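## Task

Find the foam blocks whose shelf-edge labels (on the edge directly beneath each block) read M47, M37 and M27, and set all three on the desk. The robot must not tip over or be left leaning, or the task fails. A block only counts if it rests on the desk by itself at the end, not held there by the robot.

## Robot and tools

ROBOT. A TidyBot++: a wheeled base (0.54 m long, 0.50 m wide, 0.38 m tall) on four driven casters, carrying one seven-joint arm with a two-finger gripper. The shoulder sits 0.12 m ahead of the base centre, 0.68 m off the floor. Cameras: base_camera (fixed on the base, facing forward) and wrist_camera (looks along the hand). The arm begins folded, hand pointing down, wrist up to 0.08 m beyond the base front. A downward-pointing hand reaches at most about 0.94 m high, and only near the base. Loose objects may occasionally get nudged by something outside the robot.

FRAMES. Base frame: origin on the floor below the base centre, x forward, y left, z up. hand_pose is reported here: the point between the finger pads; its z axis runs out along the fingers, its y axis is the closing direction. The odometry frame is where the base frame was at the scene's start; heading is positive to the left, within -3.142 to 3.142.

execute_actions. Arguments: "actions", a list holding one action or none (empty just reports state and images), and optional "cameras" (list of "base_camera", "wrist_camera" or "all"; omitted/null/["all"] gives both, [] gives none). An action may contain:
- "base": exactly one relative move from where the base currently is: {"translate_m": d} forward positive, -2 to 2 m; {"strafe_m": d} left positive, -2 to 2 m; {"rotate_rad": d} counter-clockwise from above positive, -6.3 to 6.3 rad. Moves that would need over 8.667 s are refused.
- "joints": absolute targets by name, in radians: joint_1_rad (any angle; whole-arm turn about vertical, positive clockwise from above, opposite to rotate_rad), joint_2_rad shoulder -2.249 to 2.249, joint_3_rad any angle, joint_4_rad elbow -2.579 to 2.579, joint_5_rad any angle, joint_6_rad wrist -2.099 to 2.099, joint_7_rad any angle (hand down: positive is counter-clockwise from above; at 1.57 the fingers open left-right). gripper_pos 0 (open, ~85 mm gap) to 1 (closed); gap ≈ 85 x (1 - gripper_pos) mm. Unbounded joints take the short way, so turn big amounts in steps under half a turn.
- "speeds": optional caps for this action only: translate_m and strafe_m 0.05 to 0.5 m/s, rotate_rad 0.1 to 1.57 rad/s (upper value is the default).
Base and joint motions start at once and may finish separately. Bad keys or out-of-range numbers make the whole call rejected with no motion. A single action runs at most 15 s. Joints left unnamed may keep driving to earlier targets.

Arm geometry with joint_1_rad = 0, joint_3_rad = 3.14, joint_5_rad = 0 (near the start): the arm stays in the base's x-z plane. Tilt from vertical (forward positive): upper arm (0.42 m) = joint_2_rad; forearm (0.31 m) = joint_2_rad - joint_4_rad; hand (0.31 m, to the hand point) = that minus joint_6_rad. Forward reach = sum of length x sin(tilt); height above shoulder = sum of length x cos(tilt).

wait: {"seconds": 0 to 10}; commands nothing new, returns state and images.
zoom_image: {"camera": "base_camera" or "wrist_camera", "region": [x0, y0, x1, y1]} in pixels of that camera's latest full image, top-left origin, no larger than 504 x 504. Useful for reading labels.
read_manual: optional "section", only "licences"; moves nothing.
finished_scene: {"scene": current scene number}; ends it for good and reports success; the goal must hold afterwards. A reply with no tool call ends everything.

RESULTS. base_status / joint_status: "done"; "off_target" (stopped short, may still be pushing); "contact_stop" or "time_out" (target dropped, holds in place); "not_followed" after "joint command not followed" plus a "cause:" line means a self-collision check blocked the arm's targets (the gripper still acts, and withheld targets may be retried later); "limit_stop_at_motor_heat" after overheating (resend the target). Base "done" only means wheels turned; a blocked base may have stopped short. on_its_own lists uncommanded motion. Also reported: joint_positions, hand_pose, base_odometry (wheel-count only, drifts a few cm and degrees over many moves), base_tilt in degrees (forward/right positive, ~1° bias), motor_effort in % with the action's peak in brackets, Motor temperatures per arm joint, and a "pictures" line naming the images in order. If a result reports a stop, the remaining motion calls in that reply are skipped.

GRIPPING. At gripper_pos 1 each finger squeezes about 96 to 120 N. "done" at 1 means an empty hand; "off_target" means an object stopped the fingers. Closed fingertips reach ~20 mm beyond the hand point.

ACCURACY. Friction and load leave the hand a centimetre or two off (more when stretched or loaded); hand_pose can also be off, so trust images. To correct, send each joint its previous command plus (wanted angle minus read angle). While holding something, never command a joint to the angle it currently reads, or the arm sinks.

AVOID. Dropping or slamming objects and hard pushes. Driving while the arm is caught on something ~0.8 m or higher can tip the robot; sideways force on a raised hand can lift wheels; back away or retract the arm to recover. "ARM HIT" means a hard hit on the base or itself; no check keeps the arm off the base. Torque limits: joint_1 to joint_4 104.5 N m (warning 56.7), joint_5 to joint_7 51.3 N m (warning 29.4); exceeding one freezes the arm and gripper 10 s and skips the rest of the call. Holding loads heats motors: MOTOR HOT from 60 °C, OVER-TEMPERATURE FAULT at 75 °C with the arm sagging. The simulation runs while you think, holding your last command.

Each tool is called after "Request:" by a JSON object that holds its "fn" and its "kwargs".

## Session

Request:
{"fn": "execute_actions", "kwargs": {"actions": []}}

Scene clock: 0.00 s.
Motor temperatures (°C, as the motors report them): [34 31 29 28 34 43 45]
base_odometry: x=+0.000 y=+0.000 heading=+0.000 (m, m, rad; odometry frame)
base_tilt: forward=-0.1 right=+0.1 (deg)
base_status: not commanded
joint_positions: joint_1_rad=-0.002 joint_2_rad=-0.351 joint_3_rad=+3.169 joint_4_rad=-2.515 joint_5_rad=-0.024 joint_6_rad=-0.861 joint_7_rad=+1.534 gripper_pos=+0.000
joint_status: not commanded
motor_effort: joint_1_rad=+1 joint_2_rad=-3 joint_3_rad=+1 joint_4_rad=+17 joint_5_rad=-1 joint_6_rad=+2 joint_7_rad=+1 (%)
hand_pose: x=+0.2718 y=+0.0041 z=+0.5922 quat_wxyz=(-0.014, +0.997, -0.038, +0.058) (m; base frame)
pictures: base_camera, wrist_camera
Images, in order (width x height): base_camera 644x364, wrist_camera 644x476.

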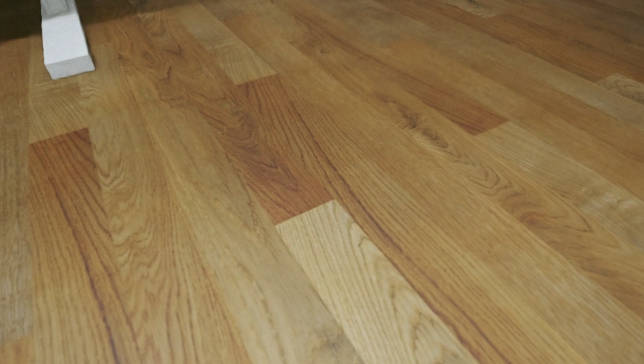

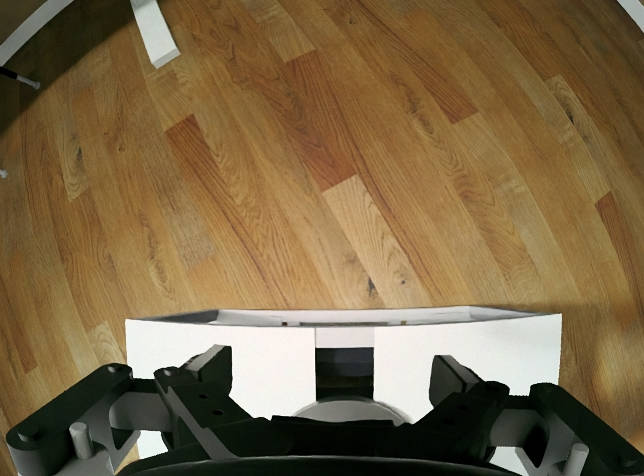

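Request:
{"fn": "execute_actions", "kwargs": {"actions": [{"joints":{"joint_6_rad":0.4}}], "cameras": ["wrist_camera"]}}

Request:
{"fn": "execute_actions", "kwargs": {"actions": [{"joints":{"joint_1_rad":-1.5}}], "cameras": ["wrist_camera"]}}

Scene clock: 2.03 s.
Motor temperatures (°C, as the motors report them): [34 31 29 28 34 43 45]
base_odometry: x=+0.000 y=+0.000 heading=+0.000 (m, m, rad; odometry frame)
base_tilt: forward=-0.1 right=+0.2 (deg)
base_status: not commanded
joint_positions: joint_1_rad=-0.002 joint_2_rad=-0.351 joint_3_rad=+3.169 joint_4_rad=-2.515 joint_5_rad=-0.024 joint_6_rad=+0.404 joint_7_rad=+1.534 gripper_pos=+0.000
joint_status: all done
motor_effort: joint_1_rad=+0(1) joint_2_rad=-6(7) joint_3_rad=+1(1) joint_4_rad=+19(19) joint_5_rad=-1(1) joint_6_rad=+8(8) joint_7_rad=+1(1) (%)
hand_pose: x=+0.5410 y=-0.0131 z=+0.8427 quat_wxyz=(-0.011, +0.770, -0.038, +0.637) (m; base frame)
pictures: wrist_camera
Images, in order (width x height): wrist_camera 644x476.

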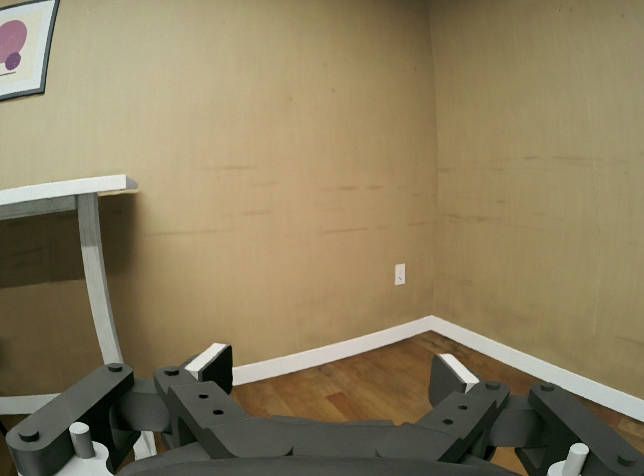

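Scene clock: 4.77 s.
Motor temperatures (°C, as the motors report them): [34 31 29 28 34 43 45]
base_odometry: x=+0.000 y=+0.000 heading=+0.000 (m, m, rad; odometry frame)
base_tilt: forward=-0.2 right=+0.2 (deg)
base_status: not commanded
joint_positions: joint_1_rad=-1.487 joint_2_rad=-0.351 joint_3_rad=+3.169 joint_4_rad=-2.515 joint_5_rad=-0.024 joint_6_rad=+0.404 joint_7_rad=+1.534 gripper_pos=+0.000
joint_status: all done
motor_effort: joint_1_rad=+0(1) joint_2_rad=-6(6) joint_3_rad=+1(1) joint_4_rad=+20(19) joint_5_rad=-1(1) joint_6_rad=+8(8) joint_7_rad=+1(1) (%)
hand_pose: x=+0.1683 y=+0.4193 z=+0.8427 quat_wxyz=(-0.439, +0.593, +0.493, +0.462) (m; base frame)
pictures: wrist_camera
Images, in order (width x height): wrist_camera 644x476.

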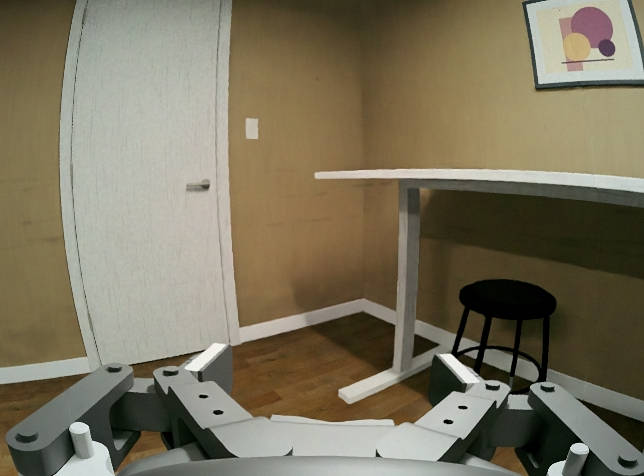

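Request:
{"fn": "execute_actions", "kwargs": {"actions": [{"joints":{"joint_1_rad":0},"base":{"rotate_rad":3.0}}]}}

Scene clock: 8.13 s.
Motor temperatures (°C, as the motors report them): [34 31 29 28 34 43 45]
base_odometry: x=+0.000 y=+0.000 heading=+2.999 (m, m, rad; odometry frame)
base_tilt: forward=-0.1 right=+0.3 (deg)
base_status: done
joint_positions: joint_1_rad=-0.015 joint_2_rad=-0.351 joint_3_rad=+3.169 joint_4_rad=-2.515 joint_5_rad=-0.024 joint_6_rad=+0.404 joint_7_rad=+1.534 gripper_pos=+0.000
joint_status: all done
motor_effort: joint_1_rad=+0(1) joint_2_rad=-6(7) joint_3_rad=+1(2) joint_4_rad=+19(19) joint_5_rad=-1(1) joint_6_rad=+8(8) joint_7_rad=+1(1) (%)
hand_pose: x=+0.5411 y=-0.0078 z=+0.8427 quat_wxyz=(-0.015, +0.770, -0.033, +0.637) (m; base frame)
pictures: base_camera, wrist_camera
Images, in order (width x height): base_camera 644x364, wrist_camera 644x476.

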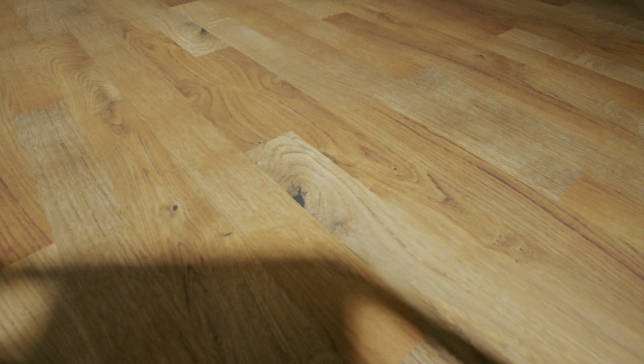

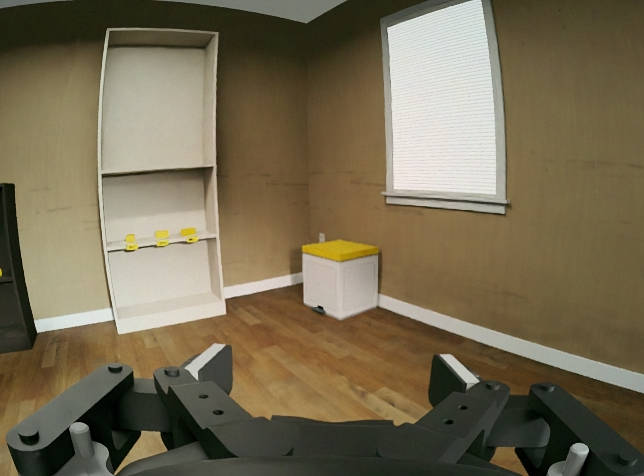

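Request:
{"fn": "execute_actions", "kwargs": {"actions": [{"joints":{"joint_1_rad":0},"base":{"rotate_rad":0.65}}]}}

Request:
{"fn": "execute_actions", "kwargs": {"actions": [{"base":{"translate_m":0.8}}]}}

Scene clock: 10.00 s.
Motor temperatures (°C, as the motors report them): [34 31 29 28 34 43 45]
base_odometry: x=+0.000 y=+0.000 heading=-2.635 (m, m, rad; odometry frame)
base_tilt: forward=-0.1 right=+0.2 (deg)
base_status: done
joint_positions: joint_1_rad=-0.011 joint_2_rad=-0.351 joint_3_rad=+3.169 joint_4_rad=-2.515 joint_5_rad=-0.024 joint_6_rad=+0.404 joint_7_rad=+1.534 gripper_pos=+0.000
joint_status: all done
motor_effort: joint_1_rad=+0(0) joint_2_rad=-6(6) joint_3_rad=+1(2) joint_4_rad=+19(19) joint_5_rad=-1(0) joint_6_rad=+8(8) joint_7_rad=+1(2) (%)
hand_pose: x=+0.5411 y=-0.0093 z=+0.8427 quat_wxyz=(-0.014, +0.770, -0.034, +0.637) (m; base frame)
pictures: base_camera, wrist_camera
Images, in order (width x height): base_camera 644x364, wrist_camera 644x476.

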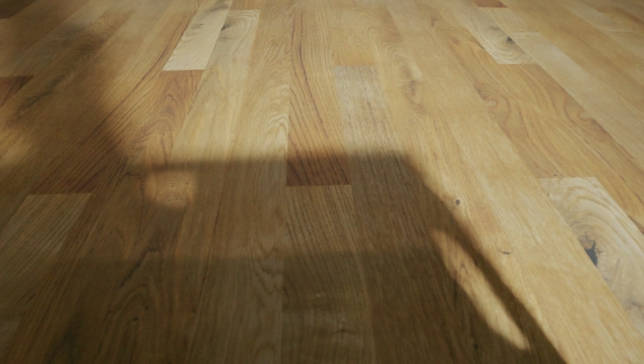

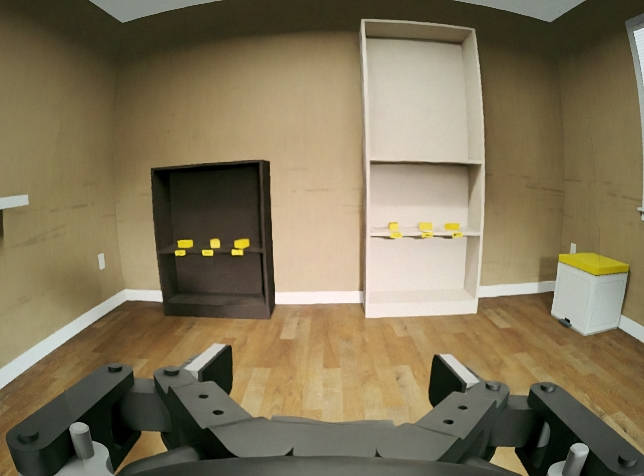

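Scene clock: 12.97 s.
Motor temperatures (°C, as the motors report them): [34 31 29 28 34 43 45]
base_odometry: x=-0.699 y=-0.389 heading=-2.634 (m, m, rad; odometry frame)
base_tilt: forward=-0.1 right=+0.2 (deg)
base_status: done
joint_positions: joint_1_rad=-0.011 joint_2_rad=-0.351 joint_3_rad=+3.169 joint_4_rad=-2.515 joint_5_rad=-0.024 joint_6_rad=+0.404 joint_7_rad=+1.534 gripper_pos=+0.000
joint_status: not commanded
motor_effort: joint_1_rad=+1(0) joint_2_rad=-6(9) joint_3_rad=+1(1) joint_4_rad=+19(20) joint_5_rad=-1(1) joint_6_rad=+8(8) joint_7_rad=+1(1) (%)
hand_pose: x=+0.5410 y=-0.0093 z=+0.8428 quat_wxyz=(-0.014, +0.770, -0.034, +0.637) (m; base frame)
pictures: base_camera, wrist_camera
Images, in order (width x height): base_camera 644x364, wrist_camera 644x476.

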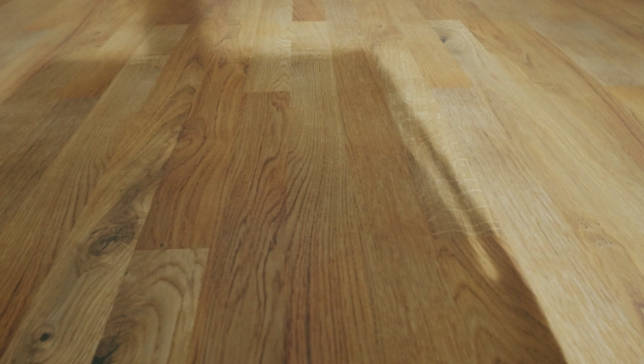

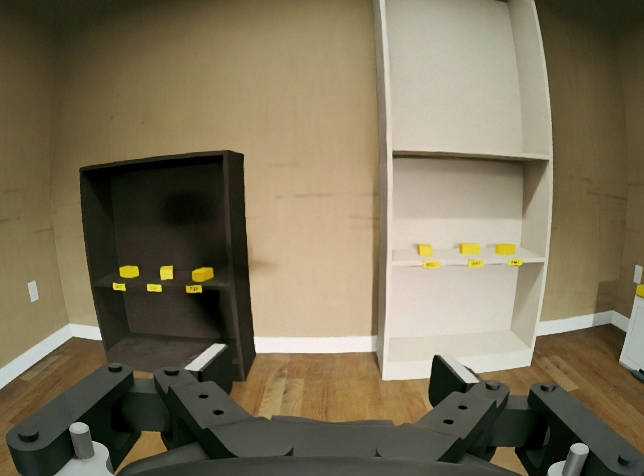

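Request:
{"fn": "zoom_image", "kwargs": {"camera": "wrist_camera", "region": [90,240,250,310]}}

Request:
{"fn": "zoom_image", "kwargs": {"camera": "wrist_camera", "region": [390,220,550,290]}}

Region (90, 240, 250, 310) of wrist_camera's 644x476 image, scaled by 3.150; it fills the top 220 rows of this view, and the rest is white.

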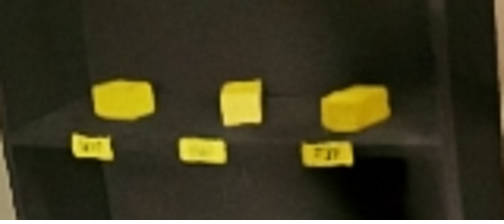

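Region (390, 220, 550, 290) of wrist_camera's 644x476 image, scaled by 3.150; it fills the top 220 rows of this view, and the rest is white.

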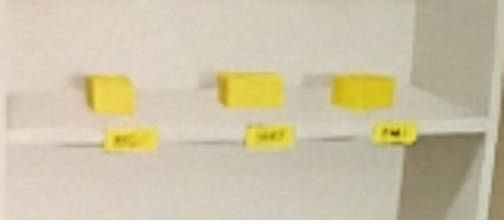

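Request:
{"fn": "execute_actions", "kwargs": {"actions": [{"base":{"strafe_m":-0.5},"joints":{"joint_2_rad":0.75,"joint_3_rad":3.12,"joint_5_rad":0.02,"joint_4_rad":-1.85,"joint_6_rad":0.7,"joint_7_rad":1.6}}]}}

Request:
{"fn": "execute_actions", "kwargs": {"actions": [{"base":{"translate_m":0.4}}]}}

Scene clock: 16.80 s.
Motor temperatures (°C, as the motors report them): [34 31 29 28 34 43 45]
base_odometry: x=-0.942 y=+0.047 heading=-2.634 (m, m, rad; odometry frame)
base_tilt: forward=-0.1 right=+0.2 (deg)
base_status: done
joint_positions: joint_1_rad=-0.003 joint_2_rad=+0.738 joint_3_rad=+3.138 joint_4_rad=-1.870 joint_5_rad=-0.004 joint_6_rad=+0.678 joint_7_rad=+1.574 gripper_pos=+0.000
joint_status: all done
motor_effort: joint_1_rad=+0(1) joint_2_rad=-38(40) joint_3_rad=+0(3) joint_4_rad=+13(20) joint_5_rad=-1(1) joint_6_rad=+8(9) joint_7_rad=+1(1) (%)
hand_pose: x=+0.8532 y=+0.0051 z=+0.6127 quat_wxyz=(-0.002, +0.822, +0.001, +0.569) (m; base frame)
pictures: base_camera, wrist_camera
Images, in order (width x height): base_camera 644x364, wrist_camera 644x476.

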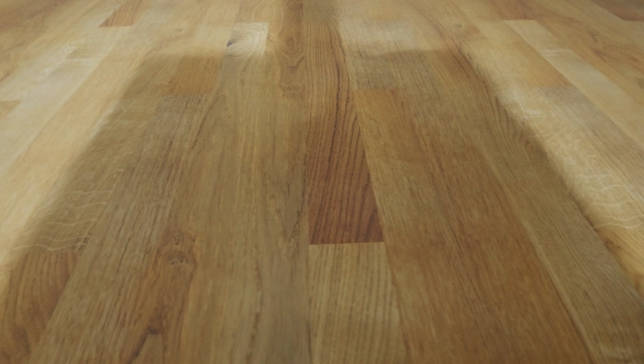

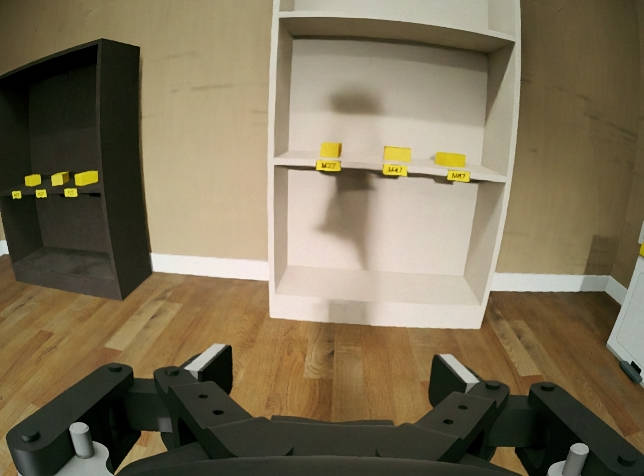

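Scene clock: 18.93 s.
Motor temperatures (°C, as the motors report them): [34 32 29 28 34 43 45]
base_odometry: x=-1.292 y=-0.147 heading=-2.634 (m, m, rad; odometry frame)
base_tilt: forward=-0.1 right=+0.2 (deg)
base_status: done
joint_positions: joint_1_rad=-0.003 joint_2_rad=+0.740 joint_3_rad=+3.137 joint_4_rad=-1.862 joint_5_rad=-0.004 joint_6_rad=+0.681 joint_7_rad=+1.574 gripper_pos=+0.000
joint_status: not commanded
motor_effort: joint_1_rad=+1(1) joint_2_rad=-37(41) joint_3_rad=+0(1) joint_4_rad=+14(16) joint_5_rad=-1(1) joint_6_rad=+7(8) joint_7_rad=+1(1) (%)
hand_pose: x=+0.8566 y=+0.0055 z=+0.6162 quat_wxyz=(-0.002, +0.819, +0.001, +0.573) (m; base frame)
pictures: base_camera, wrist_camera
Images, in order (width x height): base_camera 644x364, wrist_camera 644x476.

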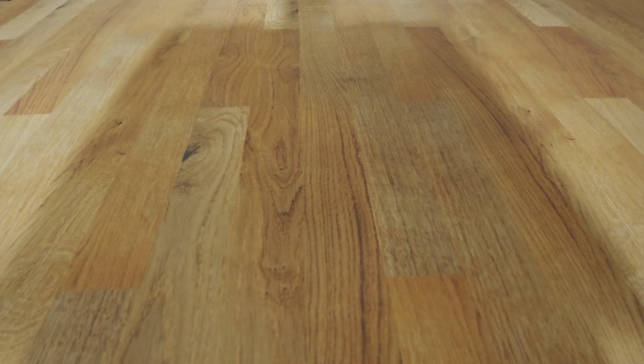

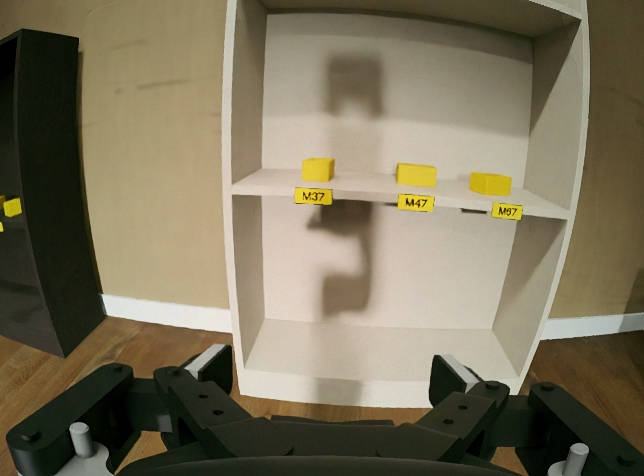

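Request:
{"fn": "execute_actions", "kwargs": {"actions": [{"base":{"translate_m":0.4}}]}}

Scene clock: 22.00 s.
Motor temperatures (°C, as the motors report them): [34 32 29 28 34 43 45]
base_odometry: x=-1.642 y=-0.341 heading=-2.635 (m, m, rad; odometry frame)
base_tilt: forward=-0.1 right=+0.3 (deg)
base_status: done
joint_positions: joint_1_rad=-0.003 joint_2_rad=+0.741 joint_3_rad=+3.137 joint_4_rad=-1.859 joint_5_rad=-0.003 joint_6_rad=+0.681 joint_7_rad=+1.574 gripper_pos=+0.000
joint_status: not commanded
motor_effort: joint_1_rad=+1(2) joint_2_rad=-38(40) joint_3_rad=+0(1) joint_4_rad=+14(15) joint_5_rad=-1(1) joint_6_rad=+7(8) joint_7_rad=+1(1) (%)
hand_pose: x=+0.8577 y=+0.0061 z=+0.6172 quat_wxyz=(-0.002, +0.819, +0.002, +0.574) (m; base frame)
pictures: base_camera, wrist_camera
Images, in order (width x height): base_camera 644x364, wrist_camera 644x476.

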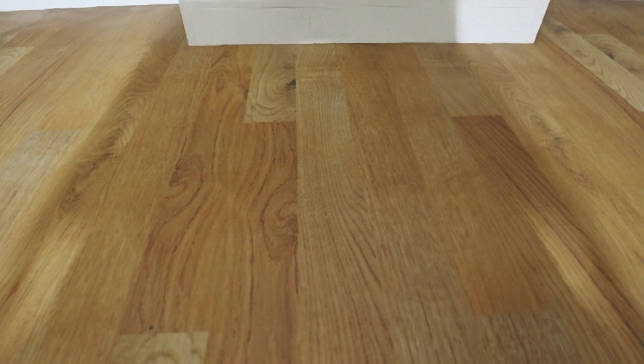

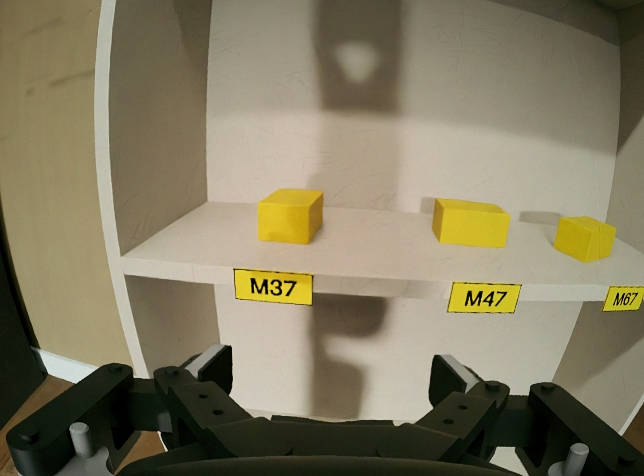

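Request:
{"fn": "execute_actions", "kwargs": {"actions": [{"base":{"strafe_m":0.09}}], "cameras": []}}

Request:
{"fn": "execute_actions", "kwargs": {"actions": [{"base":{"translate_m":0.2}}], "cameras": ["wrist_camera"]}}

Scene clock: 23.73 s.
Motor temperatures (°C, as the motors report them): [34 32 29 28 34 43 45]
base_odometry: x=-1.599 y=-0.420 heading=-2.635 (m, m, rad; odometry frame)
base_tilt: forward=-0.1 right=+0.2 (deg)
base_status: done
joint_positions: joint_1_rad=-0.006 joint_2_rad=+0.741 joint_3_rad=+3.127 joint_4_rad=-1.859 joint_5_rad=-0.001 joint_6_rad=+0.681 joint_7_rad=+1.574 gripper_pos=+0.000
joint_status: not commanded
motor_effort: joint_1_rad=+0(3) joint_2_rad=-38(38) joint_3_rad=+0(2) joint_4_rad=+13(14) joint_5_rad=-1(0) joint_6_rad=+8(8) joint_7_rad=+1(1) (%)
hand_pose: x=+0.8575 y=+0.0142 z=+0.6173 quat_wxyz=(-0.008, +0.819, +0.005, +0.574) (m; base frame)
pictures: none
No camera images: the call's "cameras" was empty. Leave "cameras" out to get every camera's image.

Scene clock: 25.37 s.
Motor temperatures (°C, as the motors report them): [34 32 29 28 34 43 45]
base_odometry: x=-1.773 y=-0.517 heading=-2.634 (m, m, rad; odometry frame)
base_tilt: forward=-0.1 right=+0.2 (deg)
base_status: done
joint_positions: joint_1_rad=-0.006 joint_2_rad=+0.741 joint_3_rad=+3.127 joint_4_rad=-1.857 joint_5_rad=-0.001 joint_6_rad=+0.683 joint_7_rad=+1.574 gripper_pos=+0.000
joint_status: not commanded
motor_effort: joint_1_rad=+0(1) joint_2_rad=-38(42) joint_3_rad=+0(0) joint_4_rad=+14(16) joint_5_rad=-1(1) joint_6_rad=+7(8) joint_7_rad=+1(2) (%)
hand_pose: x=+0.8582 y=+0.0142 z=+0.6179 quat_wxyz=(-0.008, +0.818, +0.005, +0.575) (m; base frame)
pictures: wrist_camera
Images, in order (width x height): wrist_camera 644x476.

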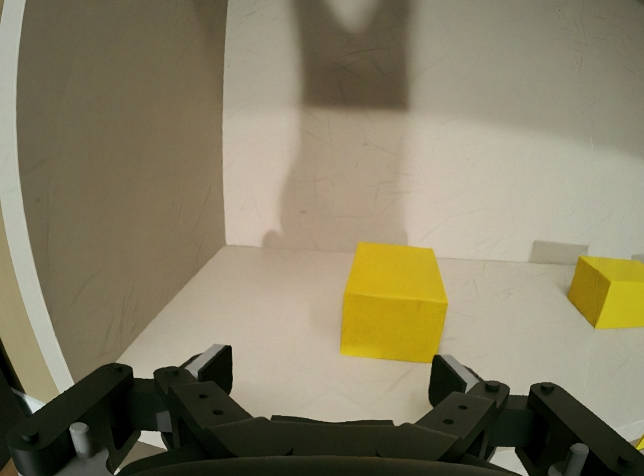

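Request:
{"fn": "execute_actions", "kwargs": {"actions": [{"base":{"strafe_m":-0.033},"joints":{"joint_2_rad":0.79}}], "cameras": []}}

Request:
{"fn": "execute_actions", "kwargs": {"actions": [{"base":{"translate_m":0.05}}], "cameras": ["wrist_camera"]}}

Scene clock: 26.77 s.
Motor temperatures (°C, as the motors report them): [34 32 29 28 34 43 45]
base_odometry: x=-1.790 y=-0.488 heading=-2.634 (m, m, rad; odometry frame)
base_tilt: forward=-0.2 right=+0.3 (deg)
base_status: done
joint_positions: joint_1_rad=+0.004 joint_2_rad=+0.777 joint_3_rad=+3.126 joint_4_rad=-1.857 joint_5_rad=+0.000 joint_6_rad=+0.683 joint_7_rad=+1.574 gripper_pos=+0.000
joint_status: all done
motor_effort: joint_1_rad=+1(4) joint_2_rad=-38(40) joint_3_rad=+0(2) joint_4_rad=+13(13) joint_5_rad=-1(0) joint_6_rad=+7(8) joint_7_rad=+1(1) (%)
hand_pose: x=+0.8556 y=+0.0072 z=+0.5916 quat_wxyz=(-0.005, +0.828, +0.001, +0.560) (m; base frame)
pictures: none
No camera images: the call's "cameras" was empty. Leave "cameras" out to get every camera's image.

Scene clock: 27.77 s.
Motor temperatures (°C, as the motors report them): [34 32 29 28 34 43 45]
base_odometry: x=-1.834 y=-0.513 heading=-2.634 (m, m, rad; odometry frame)
base_tilt: forward=-0.1 right=+0.2 (deg)
base_status: done
joint_positions: joint_1_rad=+0.004 joint_2_rad=+0.778 joint_3_rad=+3.126 joint_4_rad=-1.856 joint_5_rad=+0.000 joint_6_rad=+0.683 joint_7_rad=+1.574 gripper_pos=+0.000
joint_status: not commanded
motor_effort: joint_1_rad=+1(2) joint_2_rad=-38(42) joint_3_rad=+0(1) joint_4_rad=+13(15) joint_5_rad=-1(1) joint_6_rad=+7(8) joint_7_rad=+1(1) (%)
hand_pose: x=+0.8560 y=+0.0072 z=+0.5915 quat_wxyz=(-0.005, +0.828, +0.001, +0.561) (m; base frame)
pictures: wrist_camera
Images, in order (width x height): wrist_camera 644x476.

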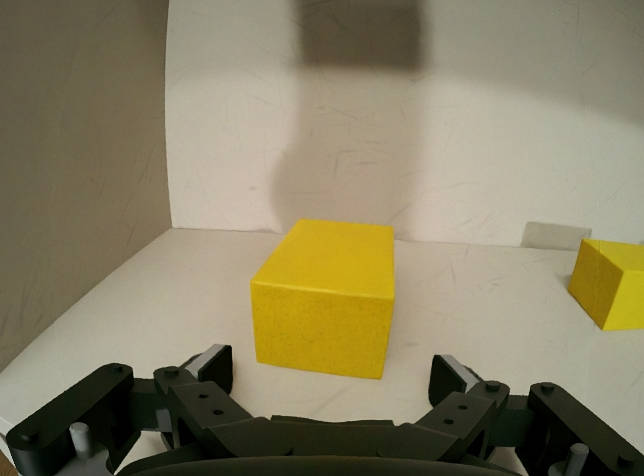

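Request:
{"fn": "execute_actions", "kwargs": {"actions": [{"base":{"strafe_m":0.008},"joints":{"joint_2_rad":0.805}}], "cameras": []}}

Request:
{"fn": "execute_actions", "kwargs": {"actions": [{"base":{"translate_m":0.065}}], "cameras": ["wrist_camera"]}}

Scene clock: 28.67 s.
Motor temperatures (°C, as the motors report them): [34 32 29 28 34 43 45]
base_odometry: x=-1.830 y=-0.520 heading=-2.635 (m, m, rad; odometry frame)
base_tilt: forward=-0.1 right=+0.2 (deg)
base_status: done
joint_positions: joint_1_rad=+0.002 joint_2_rad=+0.781 joint_3_rad=+3.126 joint_4_rad=-1.856 joint_5_rad=+0.000 joint_6_rad=+0.686 joint_7_rad=+1.576 gripper_pos=+0.000
joint_status: all done
motor_effort: joint_1_rad=+0(4) joint_2_rad=-37(38) joint_3_rad=+0(2) joint_4_rad=+12(13) joint_5_rad=-1(0) joint_6_rad=+6(7) joint_7_rad=+0(1) (%)
hand_pose: x=+0.8562 y=+0.0087 z=+0.5904 quat_wxyz=(-0.006, +0.828, +0.002, +0.561) (m; base frame)
pictures: none
No camera images: the call's "cameras" was empty. Leave "cameras" out to get every camera's image.

Scene clock: 29.73 s.
Motor temperatures (°C, as the motors report them): [34 32 29 28 34 43 45]
base_odometry: x=-1.887 y=-0.551 heading=-2.634 (m, m, rad; odometry frame)
base_tilt: forward=+0.0 right=+0.2 (deg)
base_status: done
joint_positions: joint_1_rad=+0.002 joint_2_rad=+0.783 joint_3_rad=+3.126 joint_4_rad=-1.854 joint_5_rad=+0.000 joint_6_rad=+0.688 joint_7_rad=+1.576 gripper_pos=+0.000
joint_status: not commanded
motor_effort: joint_1_rad=+0(4) joint_2_rad=-37(39) joint_3_rad=-1(3) joint_4_rad=+12(14) joint_5_rad=-1(0) joint_6_rad=+6(7) joint_7_rad=+1(1) (%)
hand_pose: x=+0.8570 y=+0.0088 z=+0.5904 quat_wxyz=(-0.005, +0.827, +0.003, +0.562) (m; base frame)
pictures: wrist_camera
Images, in order (width x height): wrist_camera 644x476.

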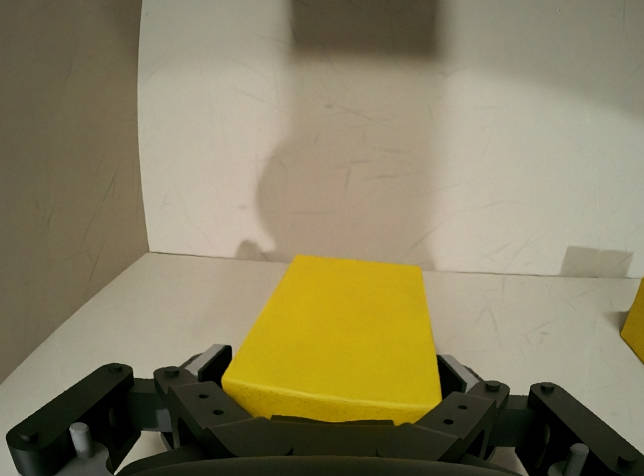

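Request:
{"fn": "execute_actions", "kwargs": {"actions": [{"joints":{"gripper_pos":1,"joint_2_rad":0.79}}], "cameras": []}}

Request:
{"fn": "execute_actions", "kwargs": {"actions": [{"joints":{"joint_2_rad":0.72}}], "cameras": []}}

Request:
{"fn": "execute_actions", "kwargs": {"actions": [{"base":{"translate_m":-1.0}}], "cameras": ["wrist_camera"]}}

Scene clock: 31.33 s.
Motor temperatures (°C, as the motors report them): [34 32 29 28 34 43 45]
base_odometry: x=-1.887 y=-0.551 heading=-2.634 (m, m, rad; odometry frame)
base_tilt: forward=-0.2 right=+0.2 (deg)
base_status: not commanded
joint_positions: joint_1_rad=+0.002 joint_2_rad=+0.781 joint_3_rad=+3.126 joint_4_rad=-1.854 joint_5_rad=+0.000 joint_6_rad=+0.694 joint_7_rad=+1.576 gripper_pos=+0.312
joint_status: gripper_pos off_target (ended at +0.312, target +1.000); the others done
motor_effort: joint_1_rad=+1(1) joint_2_rad=-36(38) joint_3_rad=-1(2) joint_4_rad=+12(12) joint_5_rad=-1(0) joint_6_rad=+6(7) joint_7_rad=+1(1) (%)
hand_pose: x=+0.8578 y=+0.0088 z=+0.5932 quat_wxyz=(-0.005, +0.825, +0.003, +0.565) (m; base frame)
pictures: none
No camera images: the call's "cameras" was empty. Leave "cameras" out to get every camera's image.

Scene clock: 32.23 s.
Motor temperatures (°C, as the motors report them): [34 32 29 28 34 43 45]
base_odometry: x=-1.887 y=-0.551 heading=-2.634 (m, m, rad; odometry frame)
base_tilt: forward=-0.1 right=+0.2 (deg)
base_status: not commanded
joint_positions: joint_1_rad=+0.002 joint_2_rad=+0.736 joint_3_rad=+3.126 joint_4_rad=-1.854 joint_5_rad=+0.000 joint_6_rad=+0.694 joint_7_rad=+1.576 gripper_pos=+0.312
joint_status: all done
motor_effort: joint_1_rad=+1(0) joint_2_rad=-38(41) joint_3_rad=+0(1) joint_4_rad=+14(15) joint_5_rad=-1(1) joint_6_rad=+8(8) joint_7_rad=+1(1) (%)
hand_pose: x=+0.8610 y=+0.0088 z=+0.6265 quat_wxyz=(-0.005, +0.812, +0.003, +0.583) (m; base frame)
pictures: none
No camera images: the call's "cameras" was empty. Leave "cameras" out to get every camera's image.

Scene clock: 35.70 s.
Motor temperatures (°C, as the motors report them): [34 32 29 28 34 43 45]
base_odometry: x=-1.012 y=-0.066 heading=-2.634 (m, m, rad; odometry frame)
base_tilt: forward=-0.2 right=+0.3 (deg)
base_status: done
joint_positions: joint_1_rad=+0.002 joint_2_rad=+0.735 joint_3_rad=+3.126 joint_4_rad=-1.854 joint_5_rad=+0.000 joint_6_rad=+0.694 joint_7_rad=+1.576 gripper_pos=+0.312
joint_status: not commanded
motor_effort: joint_1_rad=+0(4) joint_2_rad=-39(41) joint_3_rad=+0(3) joint_4_rad=+15(16) joint_5_rad=-1(0) joint_6_rad=+8(8) joint_7_rad=+1(1) (%)
hand_pose: x=+0.8611 y=+0.0091 z=+0.6271 quat_wxyz=(-0.005, +0.812, +0.003, +0.584) (m; base frame)
pictures: wrist_camera
Images, in order (width x height): wrist_camera 644x476.

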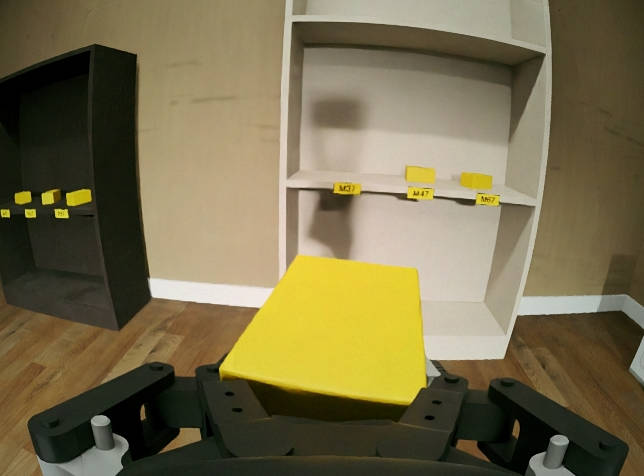

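Request:
{"fn": "execute_actions", "kwargs": {"actions": [{"base":{"rotate_rad":3.14},"joints":{"joint_2_rad":0.1,"joint_4_rad":-1.18,"joint_6_rad":-0.62}}], "cameras": []}}

Request:
{"fn": "execute_actions", "kwargs": {"actions": [{"base":{"translate_m":0.9}}]}}

Scene clock: 39.63 s.
Motor temperatures (°C, as the motors report them): [34 32 29 28 34 43 45]
base_odometry: x=-1.012 y=-0.066 heading=+0.505 (m, m, rad; odometry frame)
base_tilt: forward=-0.1 right=+0.2 (deg)
base_status: done
joint_positions: joint_1_rad=-0.005 joint_2_rad=+0.122 joint_3_rad=+3.120 joint_4_rad=-1.195 joint_5_rad=+0.000 joint_6_rad=-0.600 joint_7_rad=+1.576 gripper_pos=+0.312
joint_status: all done
motor_effort: joint_1_rad=+0(4) joint_2_rad=-25(42) joint_3_rad=+1(4) joint_4_rad=+21(22) joint_5_rad=-1(0) joint_6_rad=+7(8) joint_7_rad=+1(1) (%)
hand_pose: x=+0.7670 y=+0.0176 z=+1.0725 quat_wxyz=(-0.007, +0.818, +0.013, +0.575) (m; base frame)
pictures: none
No camera images: the call's "cameras" was empty. Leave "cameras" out to get every camera's image.

Scene clock: 42.80 s.
Motor temperatures (°C, as the motors report them): [34 32 29 28 34 43 45]
base_odometry: x=-0.226 y=+0.371 heading=+0.506 (m, m, rad; odometry frame)
base_tilt: forward=-0.1 right=+0.2 (deg)
base_status: done
joint_positions: joint_1_rad=-0.005 joint_2_rad=+0.110 joint_3_rad=+3.120 joint_4_rad=-1.195 joint_5_rad=+0.000 joint_6_rad=-0.605 joint_7_rad=+1.576 gripper_pos=+0.312
joint_status: not commanded
motor_effort: joint_1_rad=+0(0) joint_2_rad=-25(29) joint_3_rad=+0(1) joint_4_rad=+22(23) joint_5_rad=-1(1) joint_6_rad=+8(9) joint_7_rad=+1(1) (%)
hand_pose: x=+0.7615 y=+0.0176 z=+1.0791 quat_wxyz=(-0.007, +0.816, +0.013, +0.578) (m; base frame)
pictures: base_camera, wrist_camera
Images, in order (width x height): base_camera 644x364, wrist_camera 644x476.

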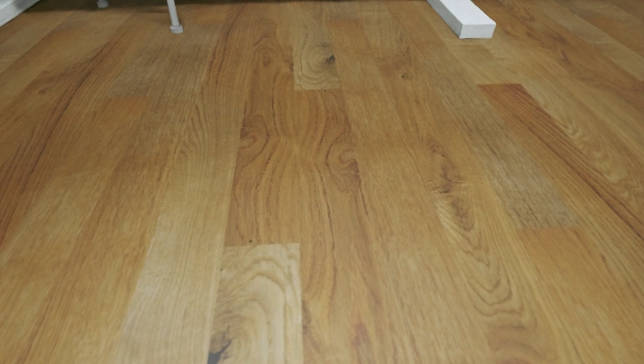

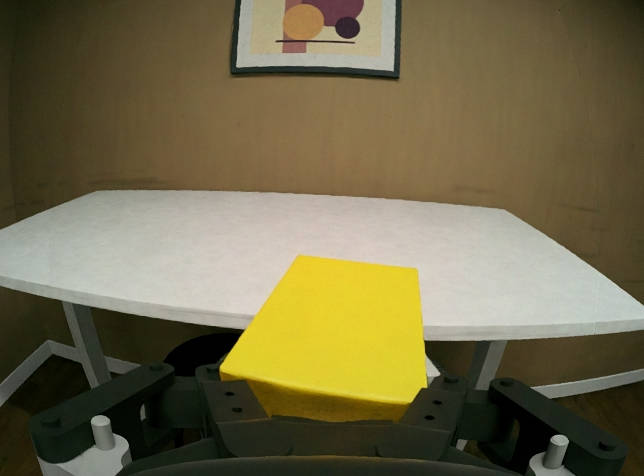

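Request:
{"fn": "execute_actions", "kwargs": {"actions": [{"base":{"translate_m":0.36}}], "cameras": ["wrist_camera"]}}

Request:
{"fn": "execute_actions", "kwargs": {"actions": [{"joints":{"joint_2_rad":0.21,"joint_6_rad":-0.57}}], "cameras": ["wrist_camera"]}}

Scene clock: 45.97 s.
Motor temperatures (°C, as the motors report them): [34 33 29 28 34 43 45]
base_odometry: x=+0.089 y=+0.546 heading=+0.507 (m, m, rad; odometry frame)
base_tilt: forward=-0.1 right=+0.2 (deg)
base_status: done
joint_positions: joint_1_rad=-0.005 joint_2_rad=+0.110 joint_3_rad=+3.120 joint_4_rad=-1.195 joint_5_rad=+0.000 joint_6_rad=-0.607 joint_7_rad=+1.576 gripper_pos=+0.312
joint_status: not commanded
motor_effort: joint_1_rad=+0(1) joint_2_rad=-26(29) joint_3_rad=+0(1) joint_4_rad=+21(22) joint_5_rad=-1(1) joint_6_rad=+8(8) joint_7_rad=+1(1) (%)
hand_pose: x=+0.7616 y=+0.0176 z=+1.0785 quat_wxyz=(-0.007, +0.817, +0.013, +0.577) (m; base frame)
pictures: wrist_camera
Images, in order (width x height): wrist_camera 644x476.

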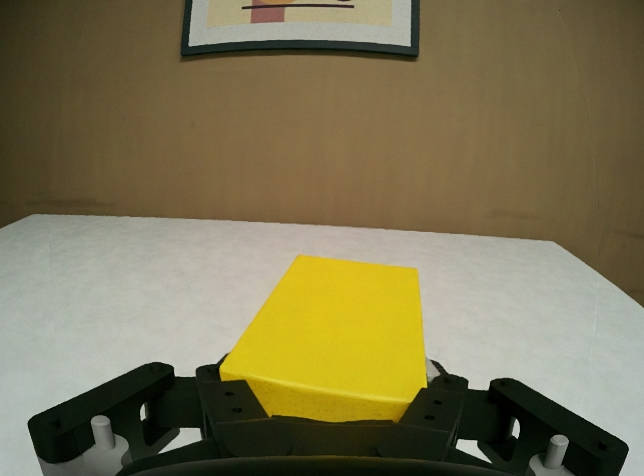

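Scene clock: 47.00 s.
Motor temperatures (°C, as the motors report them): [34 33 29 28 34 43 45]
base_odometry: x=+0.089 y=+0.546 heading=+0.507 (m, m, rad; odometry frame)
base_tilt: forward=-0.1 right=+0.3 (deg)
base_status: not commanded
joint_positions: joint_1_rad=-0.005 joint_2_rad=+0.211 joint_3_rad=+3.120 joint_4_rad=-1.193 joint_5_rad=+0.000 joint_6_rad=-0.595 joint_7_rad=+1.576 gripper_pos=+0.312
joint_status: all done
motor_effort: joint_1_rad=+0(1) joint_2_rad=-29(32) joint_3_rad=+0(0) joint_4_rad=+22(23) joint_5_rad=-1(1) joint_6_rad=+8(8) joint_7_rad=+1(1) (%)
hand_pose: x=+0.7998 y=+0.0178 z=+1.0162 quat_wxyz=(-0.007, +0.841, +0.012, +0.541) (m; base frame)
pictures: wrist_camera
Images, in order (width x height): wrist_camera 644x476.

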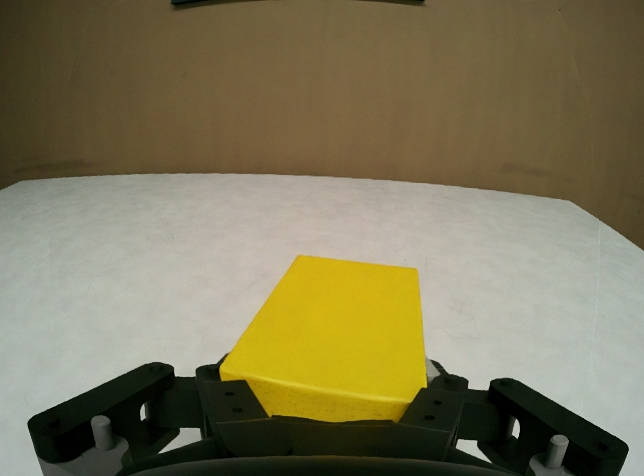

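Request:
{"fn": "execute_actions", "kwargs": {"actions": [{"joints":{"joint_2_rad":0.27,"joint_6_rad":-0.52}}], "cameras": ["wrist_camera"]}}

Scene clock: 48.23 s.
Motor temperatures (°C, as the motors report them): [34 33 29 28 34 43 45]
base_odometry: x=+0.089 y=+0.546 heading=+0.507 (m, m, rad; odometry frame)
base_tilt: forward=-0.2 right=+0.2 (deg)
base_status: not commanded
joint_positions: joint_1_rad=-0.005 joint_2_rad=+0.263 joint_3_rad=+3.120 joint_4_rad=-1.193 joint_5_rad=+0.000 joint_6_rad=-0.542 joint_7_rad=+1.576 gripper_pos=+0.312
joint_status: all done
motor_effort: joint_1_rad=+1(0) joint_2_rad=-32(32) joint_3_rad=+1(0) joint_4_rad=+22(23) joint_5_rad=-1(1) joint_6_rad=+8(8) joint_7_rad=+1(1) (%)
hand_pose: x=+0.8234 y=+0.0180 z=+0.9955 quat_wxyz=(-0.008, +0.841, +0.012, +0.541) (m; base frame)
pictures: wrist_camera
Images, in order (width x height): wrist_camera 644x476.

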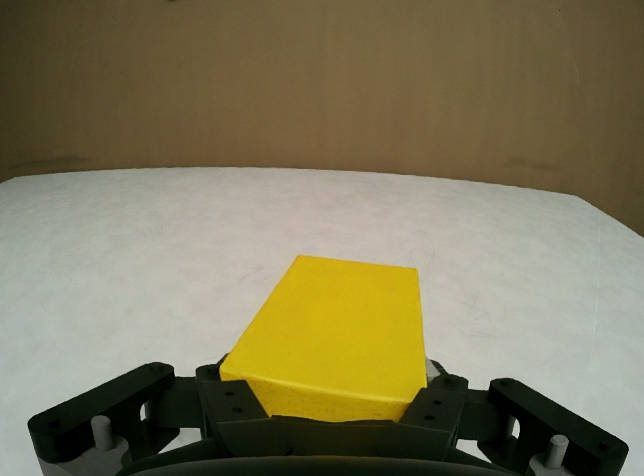

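Request:
{"fn": "execute_actions", "kwargs": {"actions": [{"joints":{"joint_2_rad":0.33,"joint_6_rad":-0.46}}], "cameras": ["wrist_camera"]}}

Scene clock: 49.30 s.
Motor temperatures (°C, as the motors report them): [34 33 29 28 34 43 45]
base_odometry: x=+0.089 y=+0.546 heading=+0.507 (m, m, rad; odometry frame)
base_tilt: forward=-0.1 right=+0.3 (deg)
base_status: not commanded
joint_positions: joint_1_rad=-0.005 joint_2_rad=+0.324 joint_3_rad=+3.120 joint_4_rad=-1.193 joint_5_rad=+0.000 joint_6_rad=-0.481 joint_7_rad=+1.576 gripper_pos=+0.312
joint_status: all done
motor_effort: joint_1_rad=+1(0) joint_2_rad=-33(35) joint_3_rad=+0(0) joint_4_rad=+22(22) joint_5_rad=-1(1) joint_6_rad=+7(8) joint_7_rad=+1(1) (%)
hand_pose: x=+0.8495 y=+0.0182 z=+0.9689 quat_wxyz=(-0.008, +0.841, +0.011, +0.541) (m; base frame)
pictures: wrist_camera
Images, in order (width x height): wrist_camera 644x476.

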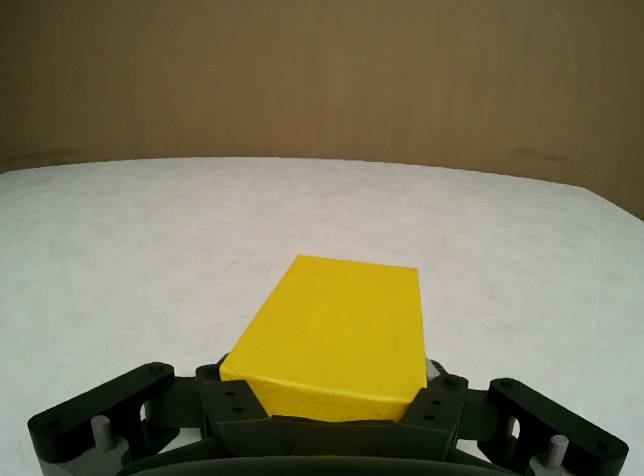

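Request:
{"fn": "execute_actions", "kwargs": {"actions": [{"joints":{"joint_2_rad":0.38,"joint_6_rad":-0.41}}], "cameras": ["wrist_camera"]}}

Scene clock: 51.97 s.
Motor temperatures (°C, as the motors report them): [34 33 29 29 34 43 45]
base_odometry: x=+0.089 y=+0.546 heading=+0.507 (m, m, rad; odometry frame)
base_tilt: forward=-0.2 right=+0.3 (deg)
base_status: not commanded
joint_positions: joint_1_rad=-0.005 joint_2_rad=+0.354 joint_3_rad=+3.120 joint_4_rad=-1.192 joint_5_rad=+0.000 joint_6_rad=-0.423 joint_7_rad=+1.576 gripper_pos=+0.312
joint_status: all done
motor_effort: joint_1_rad=+1(0) joint_2_rad=-33(35) joint_3_rad=+0(0) joint_4_rad=+20(22) joint_5_rad=-1(1) joint_6_rad=+7(8) joint_7_rad=+1(1) (%)
hand_pose: x=+0.8656 y=+0.0183 z=+0.9640 quat_wxyz=(-0.009, +0.833, +0.011, +0.554) (m; base frame)
pictures: wrist_camera
Images, in order (width x height): wrist_camera 644x476.

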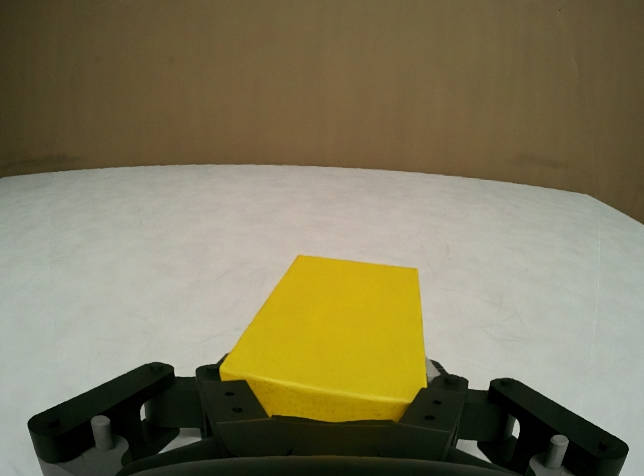

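Request:
{"fn": "execute_actions", "kwargs": {"actions": [{"joints":{"joint_2_rad":0.36,"gripper_pos":0}}], "cameras": []}}

Request:
{"fn": "execute_actions", "kwargs": {"actions": [{"joints":{"joint_2_rad":0.3},"base":{"translate_m":-1.85}}], "cameras": ["wrist_camera"]}}

Request:
{"fn": "execute_actions", "kwargs": {"actions": [{"joints":{"joint_2_rad":0.3,"joint_4_rad":-2.2,"joint_6_rad":-0.6},"base":{"strafe_m":0.22}}], "cameras": []}}

Request:
{"fn": "execute_actions", "kwargs": {"actions": [{"base":{"rotate_rad":-3.14}}], "cameras": []}}

Request:
{"fn": "execute_actions", "kwargs": {"actions": [{"joints":{"joint_2_rad":0.87,"joint_4_rad":-0.9,"joint_6_rad":-0.75}}]}}

Scene clock: 54.80 s.
Motor temperatures (°C, as the motors report them): [34 33 29 29 34 43 45]
base_odometry: x=+0.089 y=+0.546 heading=+0.507 (m, m, rad; odometry frame)
base_tilt: forward=-0.2 right=+0.2 (deg)
base_status: not commanded
joint_positions: joint_1_rad=-0.005 joint_2_rad=+0.354 joint_3_rad=+3.120 joint_4_rad=-1.192 joint_5_rad=+0.000 joint_6_rad=-0.423 joint_7_rad=+1.576 gripper_pos=+0.000
joint_status: all done
motor_effort: joint_1_rad=+1(1) joint_2_rad=-34(35) joint_3_rad=+0(0) joint_4_rad=+21(22) joint_5_rad=-1(1) joint_6_rad=+7(8) joint_7_rad=+1(1) (%)
hand_pose: x=+0.8656 y=+0.0183 z=+0.9641 quat_wxyz=(-0.009, +0.833, +0.011, +0.554) (m; base frame)
pictures: none
No camera images: the call's "cameras" was empty. Leave "cameras" out to get every camera's image.

Scene clock: 60.00 s.
Motor temperatures (°C, as the motors report them): [34 33 29 29 34 43 45]
base_odometry: x=-1.527 y=-0.354 heading=+0.508 (m, m, rad; odometry frame)
base_tilt: forward=-0.2 right=+0.3 (deg)
base_status: done
joint_positions: joint_1_rad=-0.004 joint_2_rad=+0.307 joint_3_rad=+3.120 joint_4_rad=-1.191 joint_5_rad=+0.000 joint_6_rad=-0.423 joint_7_rad=+1.576 gripper_pos=+0.000
joint_status: all done
motor_effort: joint_1_rad=+0(2) joint_2_rad=-31(38) joint_3_rad=+0(2) joint_4_rad=+22(23) joint_5_rad=-1(1) joint_6_rad=+7(8) joint_7_rad=+1(1) (%)
hand_pose: x=+0.8517 y=+0.0177 z=+0.9995 quat_wxyz=(-0.008, +0.819, +0.011, +0.573) (m; base frame)
pictures: wrist_camera
Images, in order (width x height): wrist_camera 644x476.

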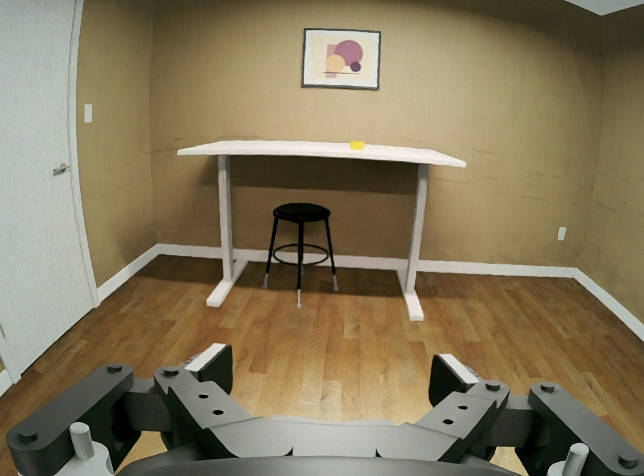

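Scene clock: 62.30 s.
Motor temperatures (°C, as the motors report them): [34 33 29 29 34 43 45]
base_odometry: x=-1.634 y=-0.162 heading=+0.509 (m, m, rad; odometry frame)
base_tilt: forward=-0.2 right=+0.2 (deg)
base_status: done
joint_positions: joint_1_rad=-0.007 joint_2_rad=+0.307 joint_3_rad=+3.119 joint_4_rad=-2.184 joint_5_rad=+0.000 joint_6_rad=-0.581 joint_7_rad=+1.576 gripper_pos=+0.000
joint_status: all done
motor_effort: joint_1_rad=+0(4) joint_2_rad=-21(33) joint_3_rad=+0(2) joint_4_rad=+11(21) joint_5_rad=-1(0) joint_6_rad=+0(7) joint_7_rad=+1(1) (%)
hand_pose: x=+0.4575 y=+0.0120 z=+0.5224 quat_wxyz=(-0.004, +0.999, +0.017, +0.035) (m; base frame)
pictures: none
No camera images: the call's "cameras" was empty. Leave "cameras" out to get every camera's image.

Scene clock: 65.63 s.
Motor temperatures (°C, as the motors report them): [34 33 29 29 34 43 45]
base_odometry: x=-1.634 y=-0.162 heading=-2.631 (m, m, rad; odometry frame)
base_tilt: forward=-0.1 right=+0.2 (deg)
base_status: done
joint_positions: joint_1_rad=-0.004 joint_2_rad=+0.307 joint_3_rad=+3.119 joint_4_rad=-2.184 joint_5_rad=+0.000 joint_6_rad=-0.581 joint_7_rad=+1.576 gripper_pos=+0.000
joint_status: not commanded
motor_effort: joint_1_rad=+1(2) joint_2_rad=-22(23) joint_3_rad=+1(2) joint_4_rad=+11(12) joint_5_rad=-1(1) joint_6_rad=+0(0) joint_7_rad=+1(1) (%)
hand_pose: x=+0.4575 y=+0.0109 z=+0.5224 quat_wxyz=(-0.004, +0.999, +0.015, +0.035) (m; base frame)
pictures: none
No camera images: the call's "cameras" was empty. Leave "cameras" out to get every camera's image.

Scene clock: 68.20 s.
Motor temperatures (°C, as the motors report them): [34 33 29 29 34 43 45]
base_odometry: x=-1.634 y=-0.162 heading=-2.631 (m, m, rad; odometry frame)
base_tilt: forward=-0.1 right=+0.3 (deg)
base_status: not commanded
joint_positions: joint_1_rad=-0.004 joint_2_rad=+0.850 joint_3_rad=+3.119 joint_4_rad=-0.919 joint_5_rad=+0.000 joint_6_rad=-0.728 joint_7_rad=+1.576 gripper_pos=+0.000
joint_status: all done
motor_effort: joint_1_rad=+0(1) joint_2_rad=-47(46) joint_3_rad=+0(0) joint_4_rad=+20(20) joint_5_rad=-1(1) joint_6_rad=+5(4) joint_7_rad=+1(1) (%)
hand_pose: x=+0.9302 y=+0.0169 z=+0.6496 quat_wxyz=(-0.010, +0.948, +0.009, +0.317) (m; base frame)
pictures: base_camera, wrist_camera
Images, in order (width x height): base_camera 644x364, wrist_camera 644x476.

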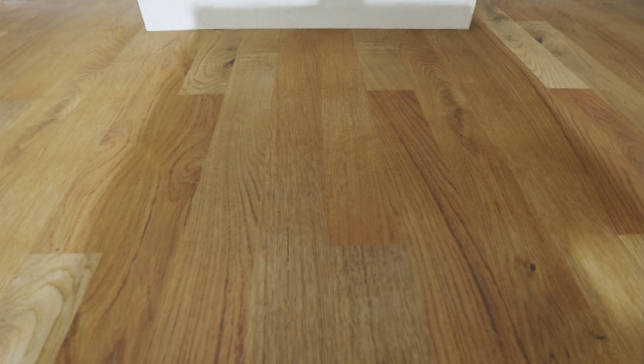

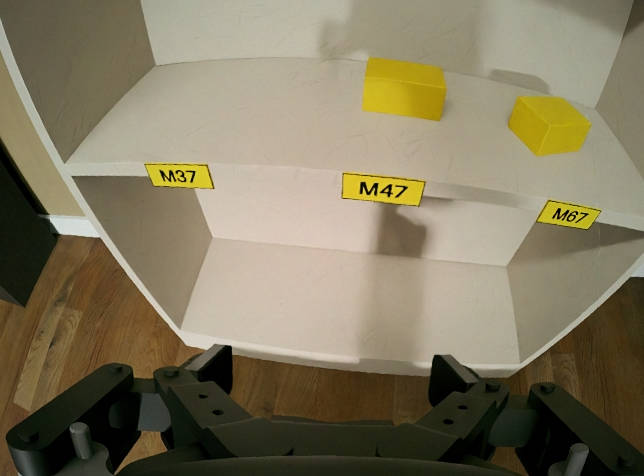

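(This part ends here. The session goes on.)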